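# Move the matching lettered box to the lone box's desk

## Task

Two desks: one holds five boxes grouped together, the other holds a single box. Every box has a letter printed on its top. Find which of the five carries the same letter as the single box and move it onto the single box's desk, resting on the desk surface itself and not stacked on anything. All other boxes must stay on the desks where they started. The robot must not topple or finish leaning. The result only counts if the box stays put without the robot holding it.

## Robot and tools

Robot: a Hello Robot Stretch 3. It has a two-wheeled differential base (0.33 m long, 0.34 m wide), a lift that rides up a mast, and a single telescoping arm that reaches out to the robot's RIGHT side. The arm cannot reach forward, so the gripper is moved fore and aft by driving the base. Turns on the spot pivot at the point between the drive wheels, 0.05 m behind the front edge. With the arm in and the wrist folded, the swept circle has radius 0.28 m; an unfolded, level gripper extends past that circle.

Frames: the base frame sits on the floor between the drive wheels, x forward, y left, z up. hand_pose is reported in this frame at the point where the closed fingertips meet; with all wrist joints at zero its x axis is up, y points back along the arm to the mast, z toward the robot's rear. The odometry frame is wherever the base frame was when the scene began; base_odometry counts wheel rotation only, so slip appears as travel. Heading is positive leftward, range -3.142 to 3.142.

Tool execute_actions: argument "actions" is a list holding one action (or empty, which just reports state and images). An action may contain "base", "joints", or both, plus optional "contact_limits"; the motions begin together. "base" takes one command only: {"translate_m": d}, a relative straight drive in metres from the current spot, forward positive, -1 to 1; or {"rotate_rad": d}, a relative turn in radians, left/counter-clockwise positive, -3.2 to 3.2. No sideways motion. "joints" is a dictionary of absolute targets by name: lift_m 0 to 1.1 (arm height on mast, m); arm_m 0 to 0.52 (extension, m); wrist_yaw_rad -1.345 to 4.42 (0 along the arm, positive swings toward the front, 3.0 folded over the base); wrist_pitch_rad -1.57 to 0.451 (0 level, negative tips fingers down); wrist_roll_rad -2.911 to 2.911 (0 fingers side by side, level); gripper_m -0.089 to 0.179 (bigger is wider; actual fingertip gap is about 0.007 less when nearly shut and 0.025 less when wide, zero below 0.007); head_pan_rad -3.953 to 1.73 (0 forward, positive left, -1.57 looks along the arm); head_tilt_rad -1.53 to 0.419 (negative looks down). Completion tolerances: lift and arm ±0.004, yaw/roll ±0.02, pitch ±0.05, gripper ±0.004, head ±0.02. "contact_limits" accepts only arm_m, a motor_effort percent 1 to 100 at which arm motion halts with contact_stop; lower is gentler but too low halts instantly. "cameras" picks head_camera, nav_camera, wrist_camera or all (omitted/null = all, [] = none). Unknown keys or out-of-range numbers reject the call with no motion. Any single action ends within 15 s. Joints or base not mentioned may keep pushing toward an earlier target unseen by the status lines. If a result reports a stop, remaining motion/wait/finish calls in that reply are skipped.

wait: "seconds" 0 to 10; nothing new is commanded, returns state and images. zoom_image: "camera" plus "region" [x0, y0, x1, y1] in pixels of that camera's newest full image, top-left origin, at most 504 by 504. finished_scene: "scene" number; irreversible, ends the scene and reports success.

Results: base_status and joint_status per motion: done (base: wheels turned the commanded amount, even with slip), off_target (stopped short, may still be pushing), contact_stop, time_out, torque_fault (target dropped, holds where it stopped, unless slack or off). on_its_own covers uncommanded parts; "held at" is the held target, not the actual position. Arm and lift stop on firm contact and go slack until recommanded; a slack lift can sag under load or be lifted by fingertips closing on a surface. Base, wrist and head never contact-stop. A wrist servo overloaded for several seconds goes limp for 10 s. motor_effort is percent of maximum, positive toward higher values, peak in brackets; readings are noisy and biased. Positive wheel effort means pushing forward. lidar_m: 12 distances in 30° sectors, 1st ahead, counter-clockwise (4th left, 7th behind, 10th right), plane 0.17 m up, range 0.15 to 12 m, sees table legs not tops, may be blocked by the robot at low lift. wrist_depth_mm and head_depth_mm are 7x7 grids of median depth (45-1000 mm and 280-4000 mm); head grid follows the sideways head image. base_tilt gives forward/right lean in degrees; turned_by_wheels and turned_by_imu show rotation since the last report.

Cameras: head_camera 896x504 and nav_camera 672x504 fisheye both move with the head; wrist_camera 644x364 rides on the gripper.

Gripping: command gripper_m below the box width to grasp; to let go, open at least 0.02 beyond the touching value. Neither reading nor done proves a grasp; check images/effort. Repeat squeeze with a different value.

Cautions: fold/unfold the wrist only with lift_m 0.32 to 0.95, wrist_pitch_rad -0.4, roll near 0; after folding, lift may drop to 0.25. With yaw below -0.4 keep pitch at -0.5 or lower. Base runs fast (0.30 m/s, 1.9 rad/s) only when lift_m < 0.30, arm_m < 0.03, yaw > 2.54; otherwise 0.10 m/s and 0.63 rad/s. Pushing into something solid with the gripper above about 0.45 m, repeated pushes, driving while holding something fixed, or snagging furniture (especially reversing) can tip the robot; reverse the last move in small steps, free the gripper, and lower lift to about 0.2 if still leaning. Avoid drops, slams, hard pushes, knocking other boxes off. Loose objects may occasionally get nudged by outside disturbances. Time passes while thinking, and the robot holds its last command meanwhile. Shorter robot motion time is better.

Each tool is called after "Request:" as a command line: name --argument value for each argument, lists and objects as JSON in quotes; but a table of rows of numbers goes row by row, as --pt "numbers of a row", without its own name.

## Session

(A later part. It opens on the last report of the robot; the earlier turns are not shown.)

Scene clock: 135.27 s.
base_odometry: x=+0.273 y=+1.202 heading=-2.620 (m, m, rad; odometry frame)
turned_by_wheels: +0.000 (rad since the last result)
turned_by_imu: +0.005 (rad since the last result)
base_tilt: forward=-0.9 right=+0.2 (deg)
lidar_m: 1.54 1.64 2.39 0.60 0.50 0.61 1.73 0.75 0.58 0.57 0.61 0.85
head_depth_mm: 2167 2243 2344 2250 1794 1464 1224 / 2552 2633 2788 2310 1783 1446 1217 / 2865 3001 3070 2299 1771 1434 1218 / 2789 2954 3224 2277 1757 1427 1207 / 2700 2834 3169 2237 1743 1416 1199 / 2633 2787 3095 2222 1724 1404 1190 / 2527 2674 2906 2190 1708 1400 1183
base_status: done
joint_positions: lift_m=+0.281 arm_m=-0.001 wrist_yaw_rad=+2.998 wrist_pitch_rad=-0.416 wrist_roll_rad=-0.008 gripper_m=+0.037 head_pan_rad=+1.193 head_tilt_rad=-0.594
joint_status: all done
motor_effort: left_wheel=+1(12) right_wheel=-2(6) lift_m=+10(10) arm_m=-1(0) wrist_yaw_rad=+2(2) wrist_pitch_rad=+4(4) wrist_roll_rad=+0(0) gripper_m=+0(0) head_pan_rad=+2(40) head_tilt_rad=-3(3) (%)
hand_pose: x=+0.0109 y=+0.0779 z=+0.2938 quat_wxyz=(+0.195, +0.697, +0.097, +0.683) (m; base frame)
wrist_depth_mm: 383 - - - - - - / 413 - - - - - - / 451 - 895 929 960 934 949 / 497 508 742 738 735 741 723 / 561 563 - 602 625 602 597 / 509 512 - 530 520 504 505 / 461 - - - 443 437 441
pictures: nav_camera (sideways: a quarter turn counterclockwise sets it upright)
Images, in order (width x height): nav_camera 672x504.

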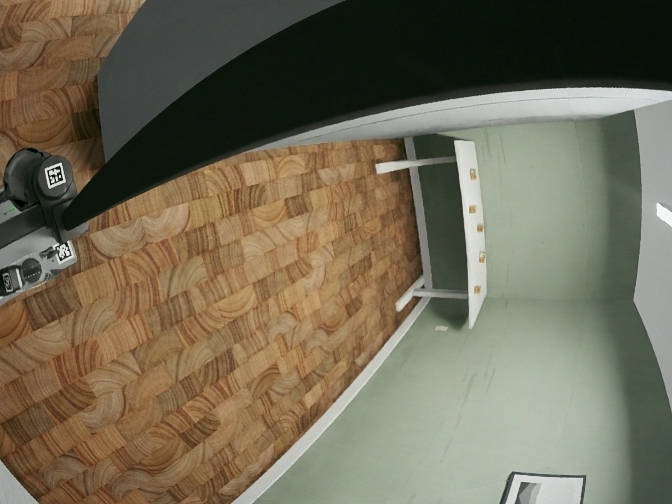

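Request:
execute_actions --actions '[{"base": {"rotate_rad": 1.16}, "joints": {"head_pan_rad": 0.2, "head_tilt_rad": -0.5}}]' --cameras '["nav_camera"]'

Request:
execute_actions --actions '[{"base": {"translate_m": 1.0}}]' --cameras '["head_camera"]'

Scene clock: 154.53 s.
base_odometry: x=+0.273 y=+1.202 heading=-1.460 (m, m, rad; odometry frame)
turned_by_wheels: +1.160 (rad since the last result)
turned_by_imu: +1.161 (rad since the last result)
base_tilt: forward=-0.8 right=+0.3 (deg)
lidar_m: 2.79 0.45 0.44 0.72 1.29 0.69 0.57 0.57 0.62 1.01 1.54 1.72
head_depth_mm: 2750 2940 2902 2733 1985 1554 1283 / 2757 2944 3312 2682 1966 1556 1276 / 2708 2910 3251 2630 1960 1544 1273 / 2668 2880 3206 2613 1933 1526 1264 / 2637 2815 3113 2578 1914 1518 1254 / 2530 2732 2679 2323 1835 1505 1245 / 1123 1102 1081 1052 1027 1001 975
base_status: done
joint_positions: lift_m=+0.281 arm_m=-0.001 wrist_yaw_rad=+2.998 wrist_pitch_rad=-0.416 wrist_roll_rad=-0.008 gripper_m=+0.037 head_pan_rad=+0.207 head_tilt_rad=-0.507
joint_status: all done
motor_effort: left_wheel=-1(6) right_wheel=+2(13) lift_m=+10(10) arm_m=+0(0) wrist_yaw_rad=+2(2) wrist_pitch_rad=+5(5) wrist_roll_rad=+0(0) gripper_m=+0(0) head_pan_rad=-4(40) head_tilt_rad=+2(10) (%)
hand_pose: x=+0.0109 y=+0.0779 z=+0.2938 quat_wxyz=(+0.195, +0.697, +0.097, +0.683) (m; base frame)
wrist_depth_mm: - - - - 563 423 398 / - - - - 594 444 456 / 956 - 987 887 647 476 538 / 740 714 737 741 684 526 658 / 613 618 - 610 604 572 598 / 519 511 - 526 532 508 505 / 456 - - - 441 440 441
pictures: nav_camera (sideways: a quarter turn counterclockwise sets it upright)
Images, in order (width x height): nav_camera 672x504.

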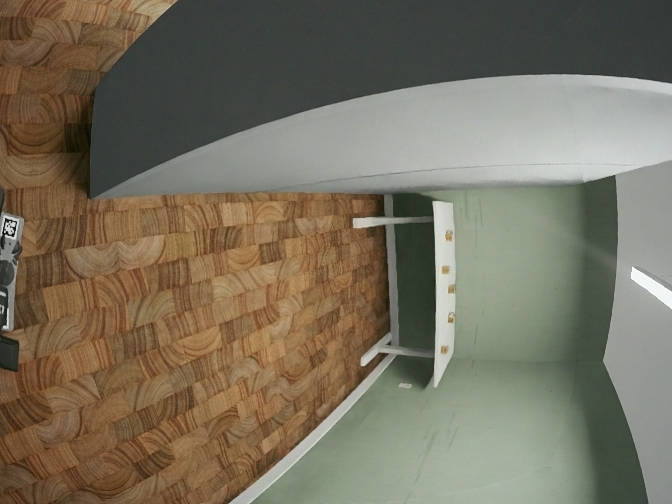

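Scene clock: 159.57 s.
base_odometry: x=+0.384 y=+0.208 heading=-1.460 (m, m, rad; odometry frame)
turned_by_wheels: +0.000 (rad since the last result)
turned_by_imu: +0.005 (rad since the last result)
base_tilt: forward=-0.9 right=+0.2 (deg)
lidar_m: 2.04 1.16 0.62 0.52 0.52 0.58 1.54 1.50 1.46 1.23 1.22 1.37
head_depth_mm: 1937 2120 1964 2277 1976 1562 1283 / 1923 2109 1928 2499 1976 1550 1275 / 1892 2082 1882 2473 1956 1545 1271 / 1869 2046 1841 2404 1942 1523 1266 / 1843 2010 1807 2369 1915 1516 1254 / 1826 1977 1765 2324 1902 1515 1247 / 1788 1962 1764 2302 1875 1497 1236
base_status: done
joint_positions: lift_m=+0.281 arm_m=-0.001 wrist_yaw_rad=+2.998 wrist_pitch_rad=-0.416 wrist_roll_rad=-0.008 gripper_m=+0.037 head_pan_rad=+0.207 head_tilt_rad=-0.506
joint_status: not commanded
motor_effort: left_wheel=-2(8) right_wheel=+2(11) lift_m=+10(10) arm_m=+0(1) wrist_yaw_rad=+2(3) wrist_pitch_rad=+5(5) wrist_roll_rad=+0(0) gripper_m=+0(0) head_pan_rad=-4(4) head_tilt_rad=+2(3) (%)
hand_pose: x=+0.0109 y=+0.0779 z=+0.2938 quat_wxyz=(+0.195, +0.697, +0.097, +0.683) (m; base frame)
wrist_depth_mm: 409 - 505 576 672 783 951 / 443 - 555 629 728 874 - / 481 - 609 699 816 932 918 / 509 549 670 710 729 733 720 / 542 583 - 606 625 592 594 / 515 520 - 519 527 503 507 / 458 - - - 440 441 437
pictures: head_camera (sideways: a quarter turn clockwise sets it upright)
Images, in order (width x height): head_camera 896x504.

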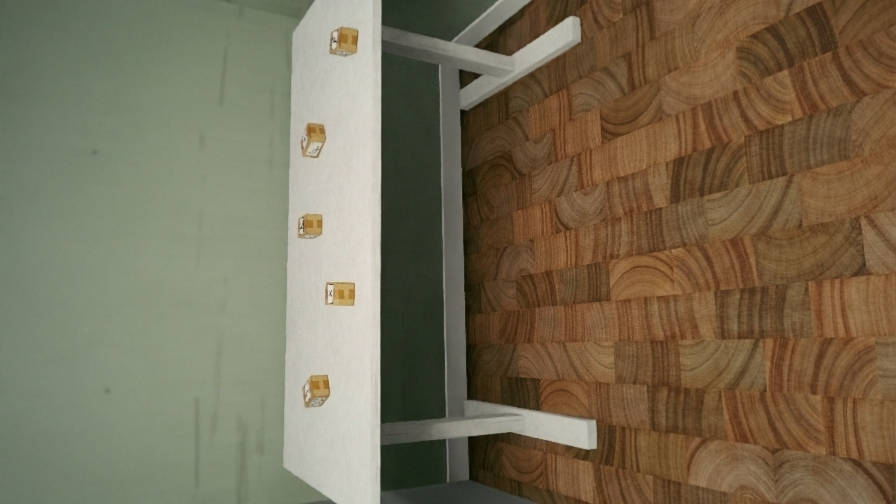

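Request:
zoom_image --camera "head_camera" --region '[285, 200, 375, 420]'

Request:
zoom_image --camera "head_camera" --region '[285, 15, 375, 175]'

Region (285, 200, 375, 420) of head_camera's 896x504 image, scaled by 2.291, with more detail than that image has; it fills the left 206 columns of this view, and the rest is white.

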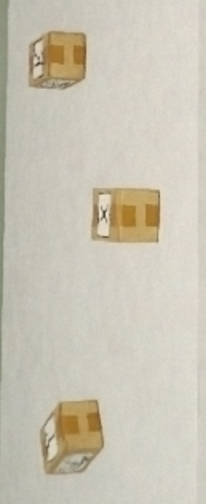

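Region (285, 15, 375, 175) of head_camera's 896x504 image, scaled by 3.150, with more detail than that image has; it fills the left 284 columns of this view, and the rest is white.

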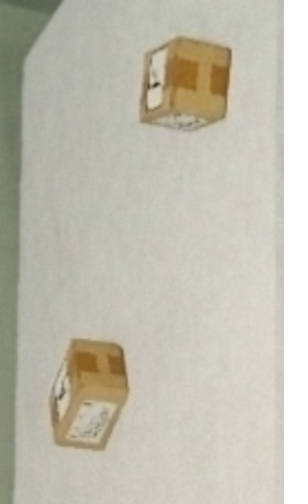

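Request:
execute_actions --actions '[{"base": {"translate_m": 1.0}, "joints": {"head_pan_rad": 0.05, "head_tilt_rad": -0.6}}]' --cameras '["head_camera", "nav_camera"]'

Scene clock: 169.90 s.
base_odometry: x=+0.494 y=-0.786 heading=-1.460 (m, m, rad; odometry frame)
turned_by_wheels: +0.000 (rad since the last result)
turned_by_imu: +0.005 (rad since the last result)
base_tilt: forward=-0.9 right=+0.3 (deg)
lidar_m: 1.29 1.29 1.00 0.84 0.83 0.94 1.54 2.02 1.09 0.91 0.91 1.02
head_depth_mm: 1186 1321 1409 1055 845 1463 1227 / 1152 1288 1396 1042 826 1420 1217 / 1119 1246 1358 1029 790 1447 1209 / 1090 1215 1314 1017 784 1394 1204 / 1059 1173 1283 1008 779 1382 1198 / 1032 1138 1255 956 769 1339 1189 / 1006 1108 1212 982 764 1303 1183
base_status: done
joint_positions: lift_m=+0.281 arm_m=-0.001 wrist_yaw_rad=+2.998 wrist_pitch_rad=-0.416 wrist_roll_rad=-0.008 gripper_m=+0.037 head_pan_rad=+0.057 head_tilt_rad=-0.593
joint_status: all done
motor_effort: left_wheel=-1(7) right_wheel=+2(11) lift_m=+10(10) arm_m=-1(1) wrist_yaw_rad=+2(2) wrist_pitch_rad=+5(5) wrist_roll_rad=+1(0) gripper_m=+0(0) head_pan_rad=-3(16) head_tilt_rad=-1(10) (%)
hand_pose: x=+0.0109 y=+0.0779 z=+0.2938 quat_wxyz=(+0.195, +0.697, +0.097, +0.683) (m; base frame)
wrist_depth_mm: 647 - 821 910 - - - / 692 - 892 994 - - - / 765 - 921 961 918 915 940 / 737 723 743 743 725 730 736 / 629 608 - 611 623 592 601 / 515 514 - 527 524 514 507 / 455 - - - 439 439 441
pictures: head_camera (sideways: a quarter turn clockwise sets it upright), nav_camera (sideways: a quarter turn counterclockwise sets it upright)
Images, in order (width x height): head_camera 896x504, nav_camera 672x504.

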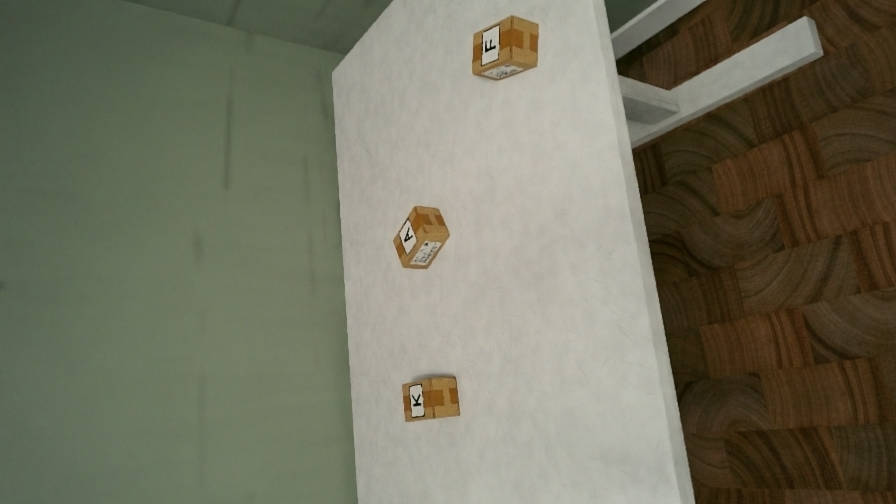

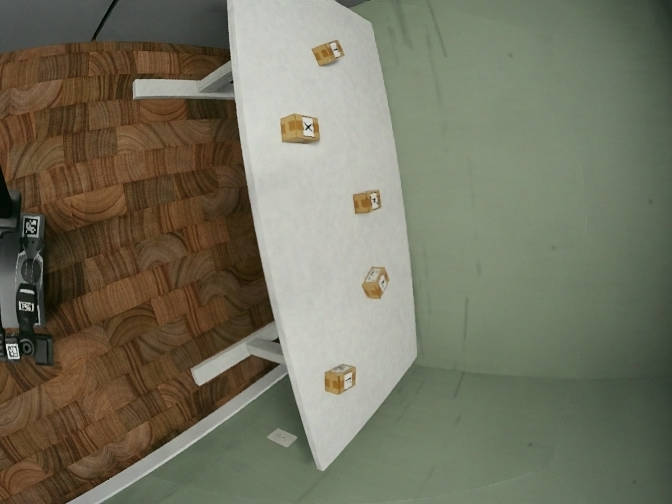

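Request:
zoom_image --camera "head_camera" --region '[375, 195, 465, 285]'

Region (375, 195, 465, 285) of head_camera's 896x504 image, scaled by 5.600, with more detail than that image has.

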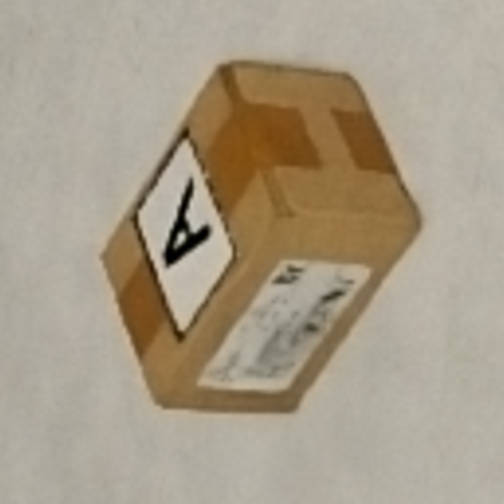

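Request:
execute_actions --actions '[{"base": {"translate_m": 0.22}, "joints": {"lift_m": 0.85, "gripper_m": 0.037, "head_pan_rad": -0.3, "head_tilt_rad": -0.8}}]' --cameras '["head_camera", "nav_camera"]'

Scene clock: 235.37 s.
base_odometry: x=+0.519 y=-1.004 heading=-1.460 (m, m, rad; odometry frame)
turned_by_wheels: +0.000 (rad since the last result)
turned_by_imu: +0.001 (rad since the last result)
base_tilt: forward=-0.8 right=+0.2 (deg)
lidar_m: 1.08 1.08 0.89 0.91 0.90 1.02 1.67 1.86 1.00 0.84 0.84 0.85
head_depth_mm: 850 926 996 817 1245 1286 1143 / 943 1035 1040 806 1403 1295 1129 / 1059 1167 1001 753 714 1279 1124 / 1118 1236 986 792 659 1275 1117 / 1044 1166 974 782 653 1219 1114 / 976 1107 964 775 649 593 1107 / 918 1035 954 767 644 555 1098
base_status: done
joint_positions: lift_m=+0.849 arm_m=-0.001 wrist_yaw_rad=+2.998 wrist_pitch_rad=-0.417 wrist_roll_rad=-0.008 gripper_m=+0.037 head_pan_rad=-0.293 head_tilt_rad=-0.790
joint_status: all done
motor_effort: left_wheel=-2(11) right_wheel=+2(11) lift_m=+36(37) arm_m=+0(0) wrist_yaw_rad=+2(3) wrist_pitch_rad=+5(4) wrist_roll_rad=+0(0) gripper_m=+0(4) head_pan_rad=-4(25) head_tilt_rad=-3(15) (%)
hand_pose: x=+0.0108 y=+0.0778 z=+0.8623 quat_wxyz=(+0.195, +0.697, +0.097, +0.683) (m; base frame)
wrist_depth_mm: 704 - 883 - - - 925 / 757 - 951 909 830 760 811 / 827 - - - 604 513 588 / 868 936 - - - 461 462 / 923 - - - - 395 376 / 991 - - - - - 326 / - - - - - - -
pictures: head_camera (sideways: a quarter turn clockwise sets it upright), nav_camera (sideways: a quarter turn counterclockwise sets it upright)
Images, in order (width x height): head_camera 896x504, nav_camera 672x504.

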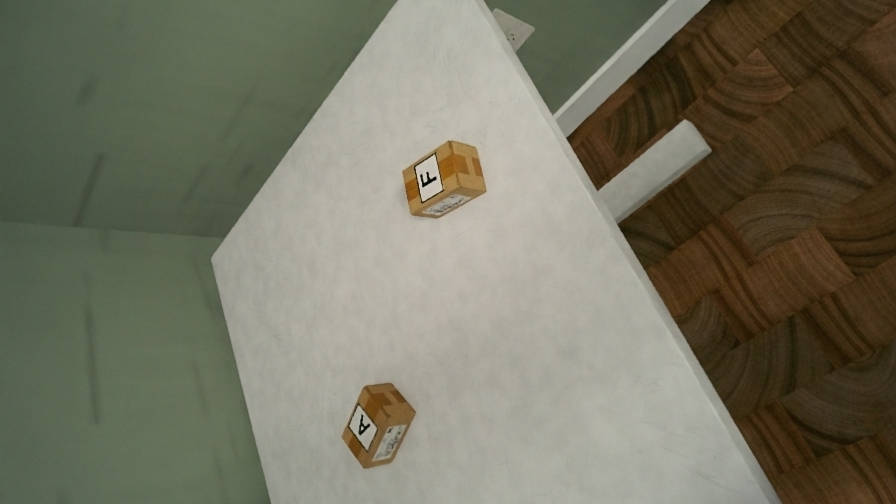

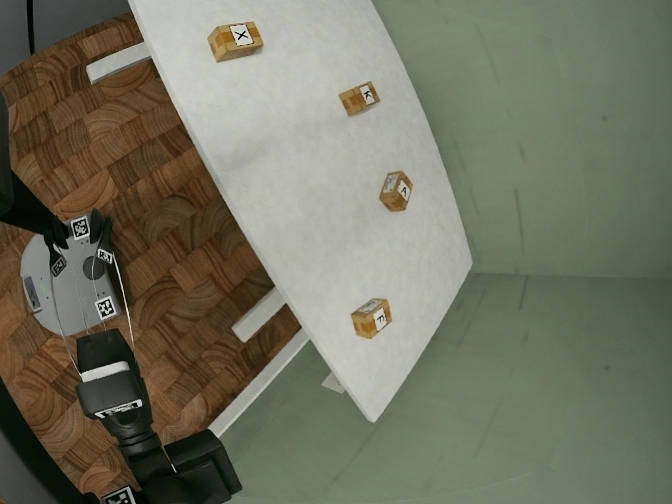

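Request:
execute_actions --actions '[{"base": {"rotate_rad": 1.41}, "joints": {"arm_m": 0.42, "wrist_yaw_rad": 0.955, "wrist_pitch_rad": -0.55, "head_pan_rad": -1.35, "head_tilt_rad": -0.7}}]'

Scene clock: 243.93 s.
base_odometry: x=+0.519 y=-1.004 heading=-0.050 (m, m, rad; odometry frame)
turned_by_wheels: +1.410 (rad since the last result)
turned_by_imu: +1.417 (rad since the last result)
base_tilt: forward=-0.9 right=+0.2 (deg)
lidar_m: 0.92 0.90 0.96 1.37 2.62 1.12 0.86 0.84 0.85 0.88 1.08 0.89
head_depth_mm: 983 1126 - 897 704 647 1143 / 961 1090 1191 861 716 627 1159 / 934 1059 1161 845 709 609 1158 / 914 1032 1124 842 705 592 1148 / 889 1005 1082 863 699 588 1120 / 870 978 1067 803 692 583 1114 / 848 954 1043 829 687 579 1089
base_status: done
joint_positions: lift_m=+0.849 arm_m=+0.420 wrist_yaw_rad=+0.956 wrist_pitch_rad=-0.563 wrist_roll_rad=-0.008 gripper_m=+0.037 head_pan_rad=-1.343 head_tilt_rad=-0.705
joint_status: all done
motor_effort: left_wheel=-1(8) right_wheel=+2(8) lift_m=+36(36) arm_m=+4(3) wrist_yaw_rad=-2(5) wrist_pitch_rad=+4(4) wrist_roll_rad=+0(0) gripper_m=+1(0) head_pan_rad=-4(39) head_tilt_rad=+1(9) (%)
hand_pose: x=+0.1450 y=-0.6822 z=+0.8308 quat_wxyz=(+0.696, +0.486, -0.509, +0.140) (m; base frame)
wrist_depth_mm: 714 669 618 529 466 416 378 / 545 543 538 543 503 453 403 / 433 438 432 430 433 434 424 / 363 292 360 363 358 358 357 / 304 286 322 310 317 307 309 / 273 272 - 271 280 271 270 / 243 243 244 242 192 241 241
pictures: head_camera (sideways: a quarter turn clockwise sets it upright), nav_camera (sideways: a quarter turn counterclockwise sets it upright), wrist_camera
Images, in order (width x height): head_camera 896x504, nav_camera 672x504, wrist_camera 644x364.

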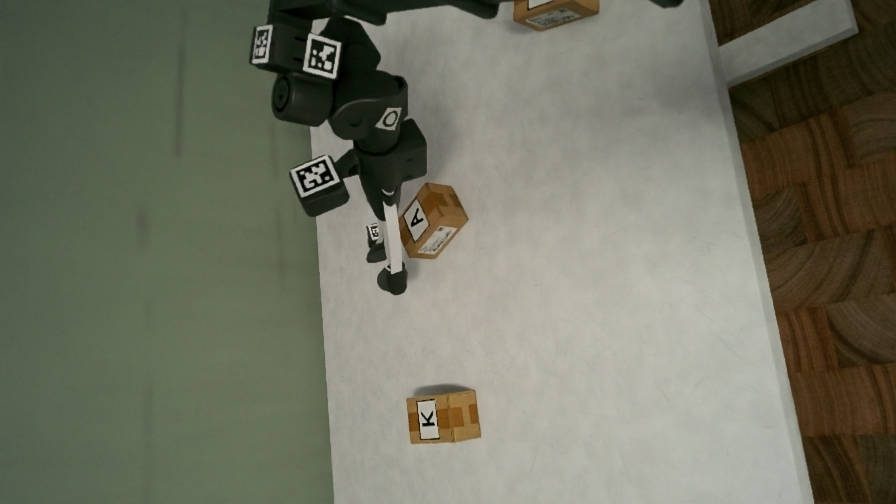

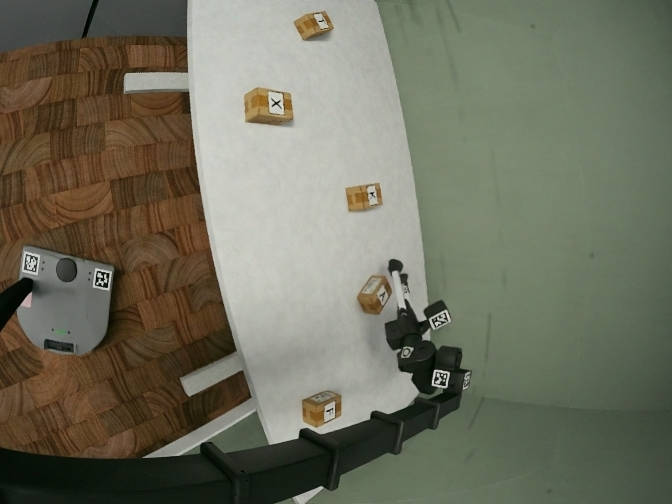

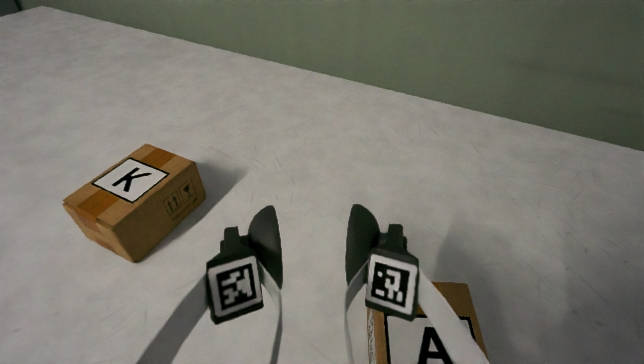

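Request:
zoom_image --camera "head_camera" --region '[350, 170, 490, 310]'

Request:
zoom_image --camera "wrist_camera" --region '[200, 180, 520, 364]'

Region (350, 170, 490, 310) of head_camera's 896x504 image, scaled by 3.600, with more detail than that image has.

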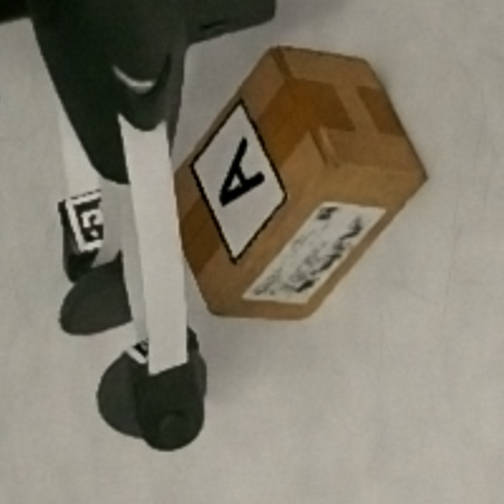

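Region (200, 180, 520, 364) of wrist_camera's 644x364 image, scaled by 1.575; it fills the top 290 rows of this view, and the rest is white.

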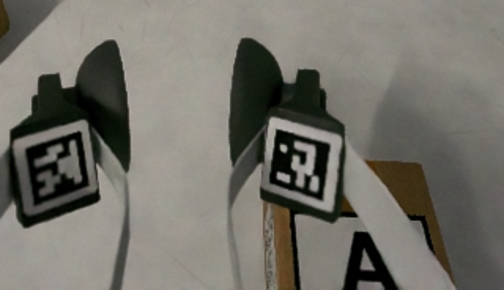

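Request:
execute_actions --actions '[{"base": {"translate_m": -0.052}, "joints": {"arm_m": 0.466, "gripper_m": 0.14, "lift_m": 0.82}}]' --cameras '["head_camera", "wrist_camera"]'

Scene clock: 261.57 s.
base_odometry: x=+0.467 y=-1.002 heading=-0.050 (m, m, rad; odometry frame)
turned_by_wheels: +0.000 (rad since the last result)
turned_by_imu: +0.000 (rad since the last result)
base_tilt: forward=-0.8 right=+0.2 (deg)
lidar_m: 0.97 0.95 1.01 1.44 2.48 1.06 0.81 0.79 0.84 0.83 1.10 0.94
head_depth_mm: 1007 1148 - 893 690 1267 1146 / 984 1116 1220 874 715 645 1159 / 957 1084 1185 850 710 626 1154 / 934 1055 1135 841 704 618 1151 / 909 1027 1108 861 697 601 1141 / 889 999 1078 855 693 584 1136 / 869 971 1055 806 688 579 1112
base_status: done
joint_positions: lift_m=+0.821 arm_m=+0.466 wrist_yaw_rad=+0.956 wrist_pitch_rad=-0.564 wrist_roll_rad=-0.008 gripper_m=+0.140 head_pan_rad=-1.343 head_tilt_rad=-0.705
joint_status: all done
motor_effort: left_wheel=-2(6) right_wheel=+2(6) lift_m=+10(32) arm_m=+4(5) wrist_yaw_rad=-1(1) wrist_pitch_rad=+4(4) wrist_roll_rad=+0(1) gripper_m=+0(83) head_pan_rad=-4(4) head_tilt_rad=+2(2) (%)
hand_pose: x=+0.1449 y=-0.7282 z=+0.8021 quat_wxyz=(+0.696, +0.487, -0.509, +0.140) (m; base frame)
wrist_depth_mm: 638 633 582 509 445 399 359 / 481 479 472 482 470 434 389 / 293 383 383 379 378 380 374 / 277 313 318 321 319 317 317 / 275 282 275 275 272 281 271 / 245 - 234 184 239 - 239 / - 210 210 164 213 212 212
pictures: head_camera (sideways: a quarter turn clockwise sets it upright), wrist_camera
Images, in order (width x height): head_camera 896x504, wrist_camera 644x364.

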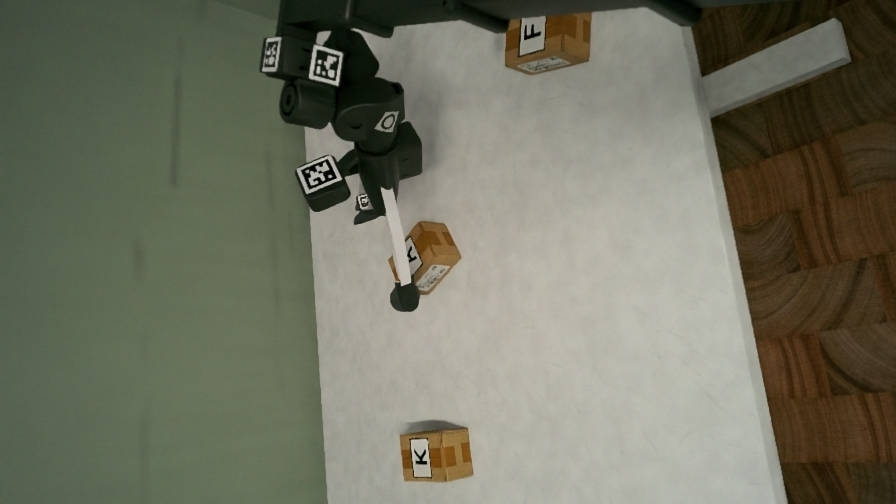

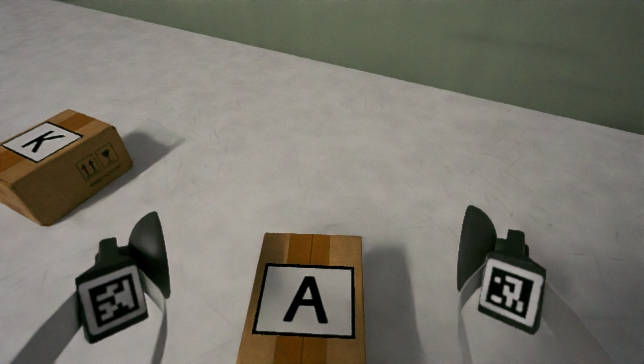

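Request:
execute_actions --actions '[{"joints": {"lift_m": 0.765, "gripper_m": 0.11}}]' --cameras '["head_camera", "wrist_camera"]'

Scene clock: 274.53 s.
base_odometry: x=+0.467 y=-1.002 heading=-0.050 (m, m, rad; odometry frame)
turned_by_wheels: +0.000 (rad since the last result)
turned_by_imu: +0.000 (rad since the last result)
base_tilt: forward=-0.8 right=+0.4 (deg)
lidar_m: 0.97 0.95 1.00 1.45 2.48 1.06 0.81 0.79 0.84 0.83 1.10 0.94
head_depth_mm: 1007 1149 1253 863 699 1232 1146 / 980 1117 1225 846 714 644 1160 / 957 1086 1168 826 710 626 1158 / 933 1053 1137 842 704 618 1150 / 910 1027 1108 861 699 602 1140 / 890 998 1077 854 693 585 1135 / 870 971 1054 806 688 579 1107
base_status: not commanded
joint_positions: lift_m=+0.766 arm_m=+0.466 wrist_yaw_rad=+0.956 wrist_pitch_rad=-0.564 wrist_roll_rad=-0.008 gripper_m=+0.110 head_pan_rad=-1.343 head_tilt_rad=-0.705
joint_status: all done
motor_effort: left_wheel=-2(3) right_wheel=+2(2) lift_m=+10(9) arm_m=+3(3) wrist_yaw_rad=-1(1) wrist_pitch_rad=+4(4) wrist_roll_rad=+0(0) gripper_m=+0(81) head_pan_rad=-4(3) head_tilt_rad=+1(2) (%)
hand_pose: x=+0.1449 y=-0.7282 z=+0.7471 quat_wxyz=(+0.696, +0.487, -0.509, +0.139) (m; base frame)
wrist_depth_mm: 472 470 466 463 435 401 359 / 258 355 351 351 349 348 348 / 264 285 284 284 283 282 279 / 239 237 231 164 236 237 235 / 204 210 149 140 204 203 202 / 180 - 124 123 174 182 178 / 164 157 114 112 156 155 159
pictures: head_camera (sideways: a quarter turn clockwise sets it upright), wrist_camera
Images, in order (width x height): head_camera 896x504, wrist_camera 644x364.

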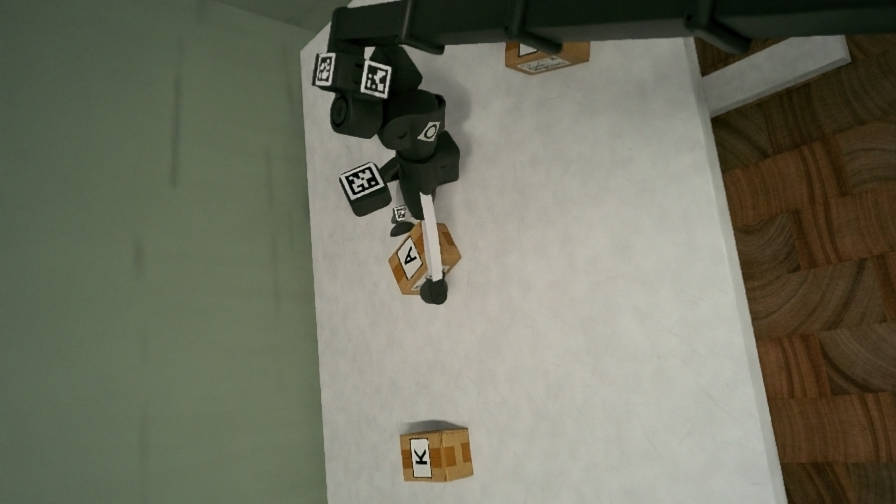

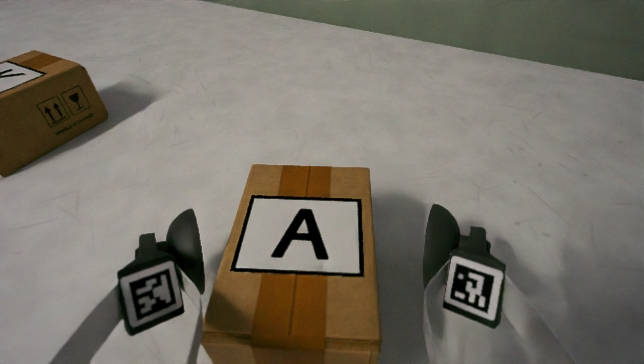

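Request:
execute_actions --actions '[{"joints": {"lift_m": 0.753, "gripper_m": 0.09}}]' --cameras '[]'

Request:
execute_actions --actions '[{"joints": {"gripper_m": 0.02}}]' --cameras '["head_camera", "wrist_camera"]'

Scene clock: 280.67 s.
base_odometry: x=+0.467 y=-1.002 heading=-0.050 (m, m, rad; odometry frame)
turned_by_wheels: +0.000 (rad since the last result)
turned_by_imu: +0.000 (rad since the last result)
base_tilt: forward=-0.8 right=+0.2 (deg)
lidar_m: 0.97 0.95 1.00 1.45 2.48 1.06 0.81 0.79 0.83 0.83 1.10 0.94
head_depth_mm: 1009 1154 1246 - 700 940 1145 / 986 1115 1224 832 715 644 1161 / 957 1083 1161 836 710 638 1155 / 934 1055 1136 843 705 618 1148 / 907 1024 1109 861 698 601 1143 / 891 1000 1076 853 692 584 1135 / 868 974 1055 805 688 580 1107
base_status: not commanded
joint_positions: lift_m=+0.754 arm_m=+0.466 wrist_yaw_rad=+0.956 wrist_pitch_rad=-0.553 wrist_roll_rad=-0.008 gripper_m=+0.090 head_pan_rad=-1.343 head_tilt_rad=-0.705
joint_status: all done
motor_effort: left_wheel=-4(4) right_wheel=+10(10) lift_m=+7(9) arm_m=+4(3) wrist_yaw_rad=-2(1) wrist_pitch_rad=+1(4) wrist_roll_rad=+0(0) gripper_m=-1(74) head_pan_rad=-4(4) head_tilt_rad=+1(1) (%)
hand_pose: x=+0.1463 y=-0.7291 z=+0.7374 quat_wxyz=(+0.695, +0.484, -0.512, +0.143) (m; base frame)
wrist_depth_mm: 458 456 452 453 433 398 359 / 255 341 340 338 336 334 331 / 257 271 272 270 270 268 267 / 226 227 212 150 224 223 223 / 195 194 133 129 190 193 192 / 170 175 115 113 115 172 168 / 153 148 109 106 143 149 149
pictures: none
No camera images: the call's "cameras" was empty. Leave "cameras" out to get every camera's image.

Scene clock: 281.87 s.
base_odometry: x=+0.467 y=-1.002 heading=-0.050 (m, m, rad; odometry frame)
turned_by_wheels: +0.000 (rad since the last result)
turned_by_imu: +0.000 (rad since the last result)
base_tilt: forward=-0.8 right=+0.2 (deg)
lidar_m: 0.97 0.95 1.01 1.44 2.48 1.06 0.81 0.79 0.84 0.83 1.10 0.94
head_depth_mm: 1005 1148 1245 - 698 940 1142 / 980 1116 1219 833 715 645 1163 / 957 1089 1166 835 710 639 1155 / 932 1056 1137 842 703 618 1149 / 909 1025 1109 860 697 601 1141 / 888 1002 1073 852 693 584 1138 / 868 976 1054 804 687 580 1109
base_status: not commanded
joint_positions: lift_m=+0.754 arm_m=+0.466 wrist_yaw_rad=+0.956 wrist_pitch_rad=-0.552 wrist_roll_rad=-0.008 gripper_m=+0.021 head_pan_rad=-1.343 head_tilt_rad=-0.705
joint_status: all done
motor_effort: left_wheel=-4(5) right_wheel=+10(10) lift_m=+7(7) arm_m=+4(4) wrist_yaw_rad=-1(1) wrist_pitch_rad=+1(1) wrist_roll_rad=+0(0) gripper_m=-22(95) head_pan_rad=-4(4) head_tilt_rad=+2(2) (%)
hand_pose: x=+0.1463 y=-0.7293 z=+0.7376 quat_wxyz=(+0.695, +0.483, -0.512, +0.143) (m; base frame)
wrist_depth_mm: 458 455 458 452 434 400 361 / 255 341 338 340 337 333 335 / 257 272 273 270 269 269 271 / 227 228 219 151 225 225 223 / 194 195 133 129 186 193 192 / 170 175 113 113 116 171 169 / 152 148 109 106 144 150 149
pictures: head_camera (sideways: a quarter turn clockwise sets it upright), wrist_camera
Images, in order (width x height): head_camera 896x504, wrist_camera 644x364.

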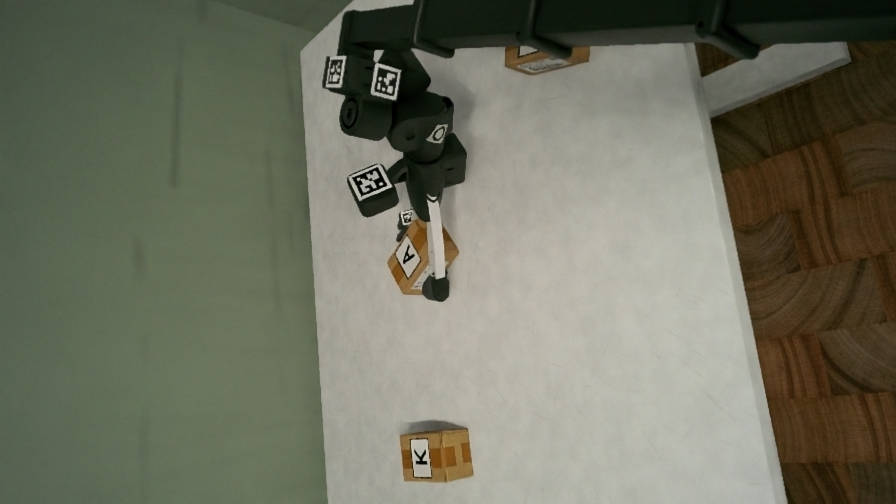

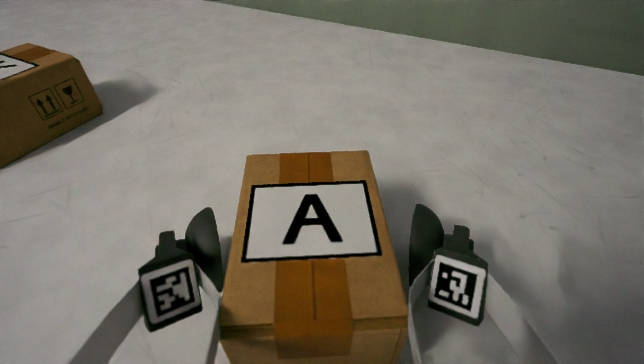

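Request:
execute_actions --actions '[{"joints": {"gripper_m": 0.115}}]' --cameras '[]'

Request:
execute_actions --actions '[{"joints": {"lift_m": 0.84}}]' --cameras '[]'

Request:
execute_actions --actions '[{"base": {"translate_m": 0.036}, "joints": {"wrist_pitch_rad": -0.9, "arm_m": 0.491}}]' --cameras '["head_camera", "wrist_camera"]'

Scene clock: 304.33 s.
base_odometry: x=+0.467 y=-1.002 heading=-0.050 (m, m, rad; odometry frame)
turned_by_wheels: +0.000 (rad since the last result)
turned_by_imu: +0.000 (rad since the last result)
base_tilt: forward=-0.9 right=+0.2 (deg)
lidar_m: 0.97 0.95 1.01 1.44 2.49 1.06 0.81 0.79 0.84 0.83 1.10 0.94
head_depth_mm: 1006 1152 1241 - 701 939 1144 / 979 1115 1223 834 715 644 1167 / 956 1083 1164 826 710 625 1152 / 934 1052 1136 844 706 619 1150 / 911 1027 1105 860 699 602 1144 / 890 998 1075 857 694 582 1136 / 870 972 1054 806 689 579 1106
base_status: not commanded
joint_positions: lift_m=+0.754 arm_m=+0.466 wrist_yaw_rad=+0.956 wrist_pitch_rad=-0.553 wrist_roll_rad=-0.008 gripper_m=+0.115 head_pan_rad=-1.343 head_tilt_rad=-0.705
joint_status: all done
motor_effort: left_wheel=-2(5) right_wheel=+0(10) lift_m=+9(9) arm_m=+4(4) wrist_yaw_rad=-1(2) wrist_pitch_rad=+1(1) wrist_roll_rad=+0(0) gripper_m=+1(81) head_pan_rad=-4(4) head_tilt_rad=+2(2) (%)
hand_pose: x=+0.1463 y=-0.7291 z=+0.7374 quat_wxyz=(+0.695, +0.484, -0.512, +0.143) (m; base frame)
wrist_depth_mm: 452 455 452 450 433 395 358 / 253 338 338 339 332 332 330 / 257 272 271 268 267 266 266 / 226 226 218 149 224 223 223 / 193 199 136 128 186 195 190 / 170 - 115 113 115 170 168 / - 146 109 106 144 146 149
pictures: none
No camera images: the call's "cameras" was empty. Leave "cameras" out to get every camera's image.

Scene clock: 305.97 s.
base_odometry: x=+0.467 y=-1.002 heading=-0.050 (m, m, rad; odometry frame)
turned_by_wheels: +0.000 (rad since the last result)
turned_by_imu: +0.000 (rad since the last result)
base_tilt: forward=-0.9 right=+0.3 (deg)
lidar_m: 0.97 0.95 1.01 1.45 2.48 1.05 0.81 0.79 0.84 0.83 1.10 0.94
head_depth_mm: 1007 1144 - 899 685 1264 1150 / 979 1119 - 886 716 644 1161 / 956 1087 1169 877 709 626 1156 / 935 1056 1137 843 705 618 1147 / 910 1028 1112 860 699 600 1144 / 892 1001 1079 853 693 583 1134 / 869 973 1053 805 689 581 1110
base_status: not commanded
joint_positions: lift_m=+0.839 arm_m=+0.466 wrist_yaw_rad=+0.956 wrist_pitch_rad=-0.563 wrist_roll_rad=-0.008 gripper_m=+0.115 head_pan_rad=-1.343 head_tilt_rad=-0.705
joint_status: all done
motor_effort: left_wheel=-1(2) right_wheel=+1(1) lift_m=+36(37) arm_m=+4(4) wrist_yaw_rad=-1(1) wrist_pitch_rad=+4(4) wrist_roll_rad=+1(0) gripper_m=+1(1) head_pan_rad=-4(3) head_tilt_rad=+2(1) (%)
hand_pose: x=+0.1450 y=-0.7282 z=+0.8208 quat_wxyz=(+0.696, +0.486, -0.510, +0.140) (m; base frame)
wrist_depth_mm: 693 642 588 507 444 398 361 / 520 518 512 519 484 438 389 / 416 420 415 420 415 412 409 / 287 326 348 349 346 343 344 / 290 307 298 297 297 301 295 / 261 - 260 204 260 266 260 / 238 229 232 182 231 228 231
pictures: none
No camera images: the call's "cameras" was empty. Leave "cameras" out to get every camera's image.

Scene clock: 307.23 s.
base_odometry: x=+0.503 y=-1.003 heading=-0.050 (m, m, rad; odometry frame)
turned_by_wheels: +0.000 (rad since the last result)
turned_by_imu: +0.000 (rad since the last result)
base_tilt: forward=-0.8 right=+0.2 (deg)
lidar_m: 0.94 0.92 0.97 1.39 2.59 1.10 0.84 0.82 0.84 0.85 1.08 0.91
head_depth_mm: 994 1125 - 899 698 650 1144 / 966 1104 - 884 716 630 1162 / 942 1064 1153 851 709 622 1151 / 919 1042 1118 841 704 604 1152 / 898 1014 1091 862 699 588 1143 / 876 986 1068 828 692 583 1118 / 855 959 1046 818 689 579 1089
base_status: done
joint_positions: lift_m=+0.839 arm_m=+0.491 wrist_yaw_rad=+0.956 wrist_pitch_rad=-0.907 wrist_roll_rad=-0.008 gripper_m=+0.115 head_pan_rad=-1.343 head_tilt_rad=-0.705
joint_status: all done
motor_effort: left_wheel=-2(4) right_wheel=+2(10) lift_m=+37(36) arm_m=+4(4) wrist_yaw_rad=-1(1) wrist_pitch_rad=+2(4) wrist_roll_rad=+0(0) gripper_m=+1(0) head_pan_rad=-4(4) head_tilt_rad=+1(2) (%)
hand_pose: x=+0.0919 y=-0.7158 z=+0.7613 quat_wxyz=(+0.709, +0.567, -0.419, +0.019) (m; base frame)
wrist_depth_mm: 248 294 294 294 296 296 297 / 258 267 268 268 271 267 267 / 245 244 246 244 246 245 245 / 225 227 221 168 225 226 225 / 209 213 206 157 205 210 209 / 195 - 192 146 193 197 195 / 185 180 182 181 183 180 182
pictures: head_camera (sideways: a quarter turn clockwise sets it upright), wrist_camera
Images, in order (width x height): head_camera 896x504, wrist_camera 644x364.

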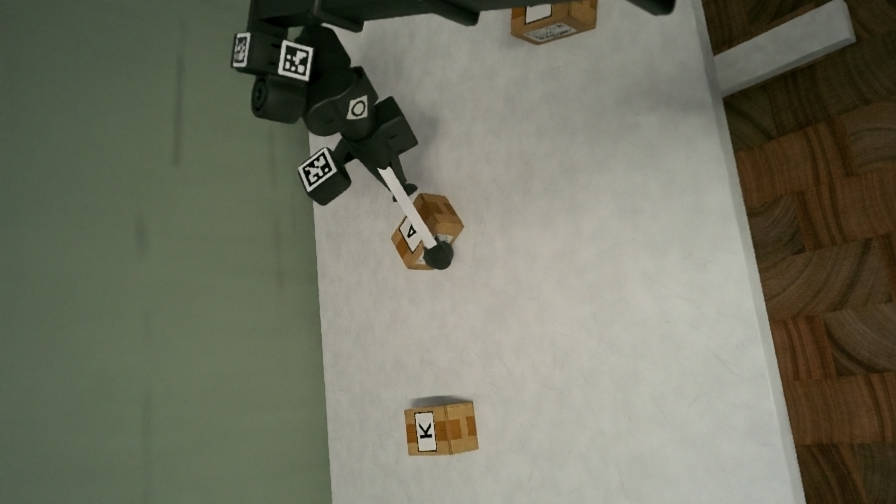

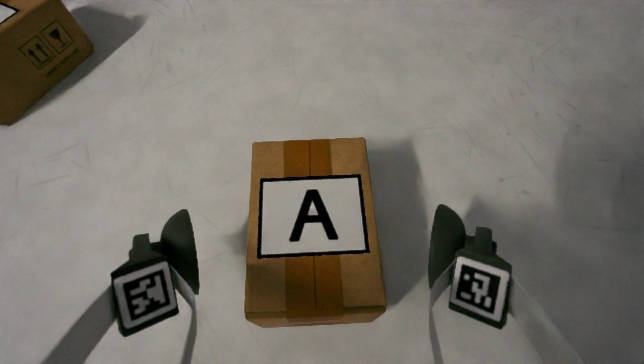

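Request:
execute_actions --actions '[{"base": {"translate_m": 0.010}, "joints": {"lift_m": 0.814, "arm_m": 0.498, "gripper_m": 0.095}}]' --cameras '["wrist_camera"]'

Request:
execute_actions --actions '[{"joints": {"gripper_m": 0.02}}]' --cameras '["head_camera", "wrist_camera"]'

Scene clock: 317.83 s.
base_odometry: x=+0.513 y=-1.004 heading=-0.051 (m, m, rad; odometry frame)
turned_by_wheels: +0.000 (rad since the last result)
turned_by_imu: +0.000 (rad since the last result)
base_tilt: forward=-0.8 right=+0.2 (deg)
lidar_m: 0.93 0.91 0.96 1.38 2.62 1.11 0.85 0.83 0.84 0.87 1.08 0.90
head_depth_mm: 989 1129 - 896 710 649 1149 / 962 1094 1191 872 714 628 1160 / 938 1067 1161 850 711 611 1156 / 916 1037 1119 844 705 604 1146 / 893 1007 1086 863 699 588 1140 / 871 979 1064 826 695 584 1114 / 852 957 1044 830 689 580 1085
base_status: done
joint_positions: lift_m=+0.815 arm_m=+0.498 wrist_yaw_rad=+0.956 wrist_pitch_rad=-0.905 wrist_roll_rad=-0.008 gripper_m=+0.095 head_pan_rad=-1.343 head_tilt_rad=-0.705
joint_status: all done
motor_effort: left_wheel=-6(4) right_wheel=+10(11) lift_m=+5(32) arm_m=+4(2) wrist_yaw_rad=-1(2) wrist_pitch_rad=+1(2) wrist_roll_rad=+0(0) gripper_m=+0(72) head_pan_rad=-4(4) head_tilt_rad=+1(2) (%)
hand_pose: x=+0.0923 y=-0.7230 z=+0.7372 quat_wxyz=(+0.709, +0.567, -0.419, +0.020) (m; base frame)
wrist_depth_mm: 249 260 260 262 262 262 262 / 237 236 236 237 237 238 239 / 216 217 217 216 216 218 217 / 198 198 194 143 200 200 200 / 185 184 136 132 186 185 186 / 172 175 125 124 127 173 172 / 162 159 138 119 159 161 162
pictures: wrist_camera
Images, in order (width x height): wrist_camera 644x364.

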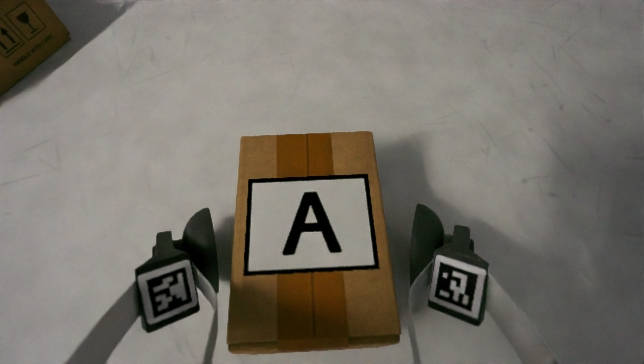

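Scene clock: 319.07 s.
base_odometry: x=+0.513 y=-1.004 heading=-0.050 (m, m, rad; odometry frame)
turned_by_wheels: +0.000 (rad since the last result)
turned_by_imu: +0.000 (rad since the last result)
base_tilt: forward=-0.8 right=+0.2 (deg)
lidar_m: 0.93 0.91 0.96 1.38 2.62 1.11 0.85 0.83 0.84 0.87 1.08 0.90
head_depth_mm: 989 1128 - 895 708 648 1144 / 964 1096 - 873 715 629 1159 / 941 1064 1163 848 710 610 1156 / 914 1036 1122 846 703 593 1149 / 893 1008 1087 862 698 587 1142 / 871 980 1067 829 694 583 1115 / 855 958 1045 830 688 579 1083
base_status: not commanded
joint_positions: lift_m=+0.815 arm_m=+0.498 wrist_yaw_rad=+0.955 wrist_pitch_rad=-0.895 wrist_roll_rad=-0.008 gripper_m=+0.021 head_pan_rad=-1.343 head_tilt_rad=-0.705
joint_status: all done
motor_effort: left_wheel=-5(7) right_wheel=+8(12) lift_m=+6(7) arm_m=+4(3) wrist_yaw_rad=+0(2) wrist_pitch_rad=-2(2) wrist_roll_rad=+0(0) gripper_m=-16(92) head_pan_rad=-4(4) head_tilt_rad=+1(1) (%)
hand_pose: x=+0.0941 y=-0.7244 z=+0.7387 quat_wxyz=(+0.709, +0.565, -0.422, +0.023) (m; base frame)
wrist_depth_mm: 253 267 266 264 266 267 267 / 241 242 241 241 240 240 241 / 218 220 219 220 220 219 221 / 203 202 196 145 201 202 203 / 187 187 135 134 185 186 187 / 173 173 125 125 126 174 174 / 163 163 158 118 158 162 163
pictures: head_camera (sideways: a quarter turn clockwise sets it upright), wrist_camera
Images, in order (width x height): head_camera 896x504, wrist_camera 644x364.

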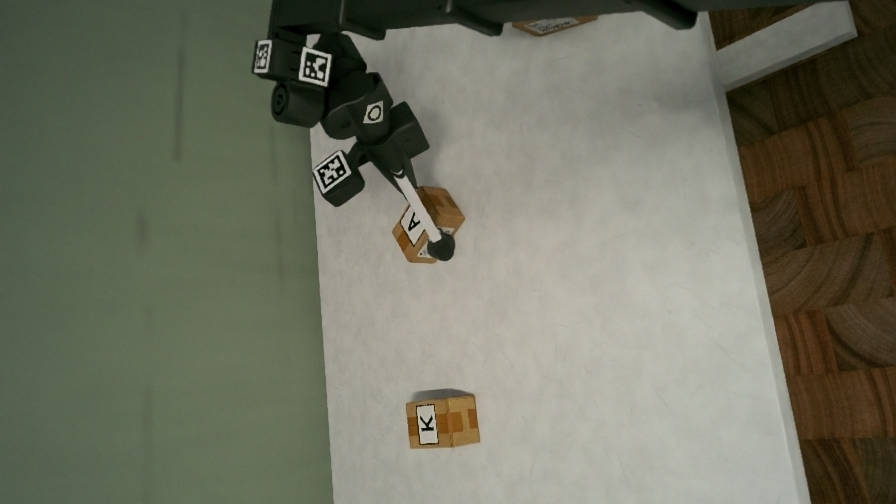

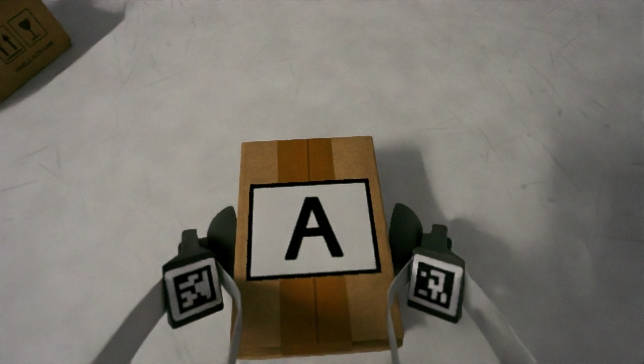

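Request:
execute_actions --actions '[{"joints": {"lift_m": 0.823, "gripper_m": 0.0}}]' --cameras '["head_camera", "wrist_camera"]'

Scene clock: 323.63 s.
base_odometry: x=+0.513 y=-1.004 heading=-0.050 (m, m, rad; odometry frame)
turned_by_wheels: +0.000 (rad since the last result)
turned_by_imu: +0.000 (rad since the last result)
base_tilt: forward=-0.8 right=+0.1 (deg)
lidar_m: 0.93 0.91 0.96 1.38 2.62 1.11 0.85 0.83 0.84 0.87 1.08 0.90
head_depth_mm: 987 1127 - 895 712 940 1143 / 960 1091 - 872 716 627 1162 / 937 1063 1158 847 709 609 1151 / 914 1037 1122 845 704 593 1148 / 890 1007 1087 861 698 587 1144 / 872 979 1060 829 694 584 1113 / 854 954 1047 830 688 578 1087
base_status: not commanded
joint_positions: lift_m=+0.822 arm_m=+0.498 wrist_yaw_rad=+0.955 wrist_pitch_rad=-0.913 wrist_roll_rad=-0.008 gripper_m=+0.004 head_pan_rad=-1.343 head_tilt_rad=-0.704
joint_status: all done
motor_effort: left_wheel=-3(5) right_wheel=+2(8) lift_m=+36(39) arm_m=+3(4) wrist_yaw_rad=+0(1) wrist_pitch_rad=+4(4) wrist_roll_rad=+0(0) gripper_m=-21(92) head_pan_rad=-3(4) head_tilt_rad=+1(2) (%)
hand_pose: x=+0.0908 y=-0.7222 z=+0.7435 quat_wxyz=(+0.709, +0.568, -0.417, +0.017) (m; base frame)
wrist_depth_mm: 249 267 267 267 267 266 267 / 243 241 242 241 242 244 243 / 222 222 224 222 221 221 222 / 205 205 198 145 206 205 205 / 190 190 136 134 191 190 191 / 178 178 125 125 127 178 177 / 166 167 120 118 164 165 166
pictures: head_camera (sideways: a quarter turn clockwise sets it upright), wrist_camera
Images, in order (width x height): head_camera 896x504, wrist_camera 644x364.

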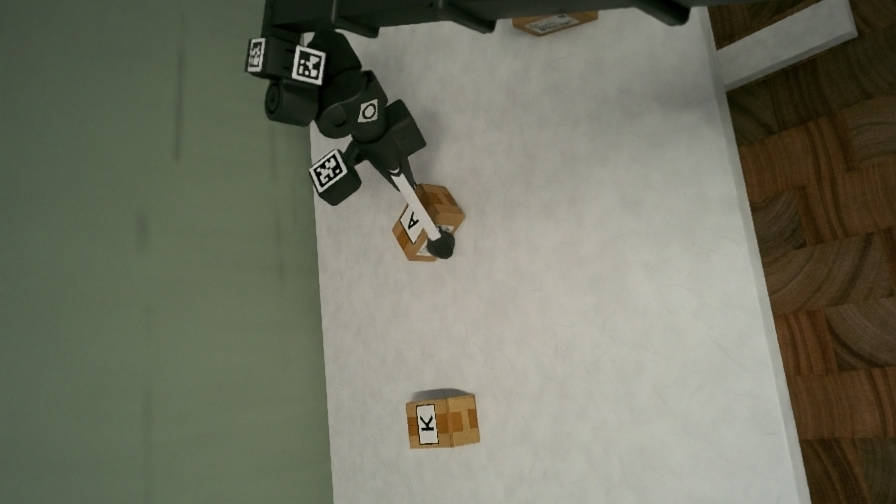

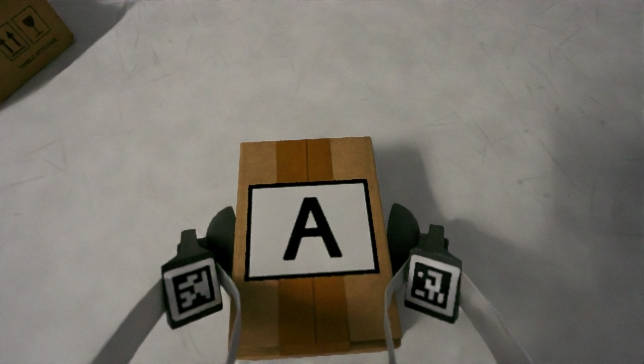

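Request:
zoom_image --camera "wrist_camera" --region '[150, 130, 480, 364]'

Region (150, 130, 480, 364) of wrist_camera's 644x364 image, scaled by 1.527; it fills the top 357 rows of this view, and the rest is white.

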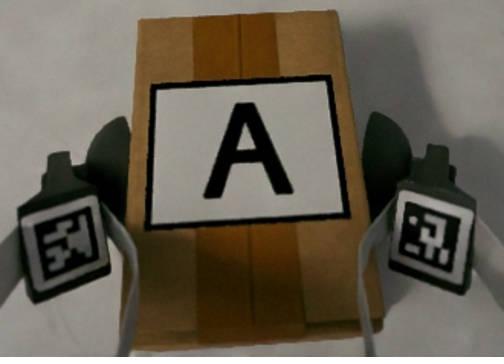

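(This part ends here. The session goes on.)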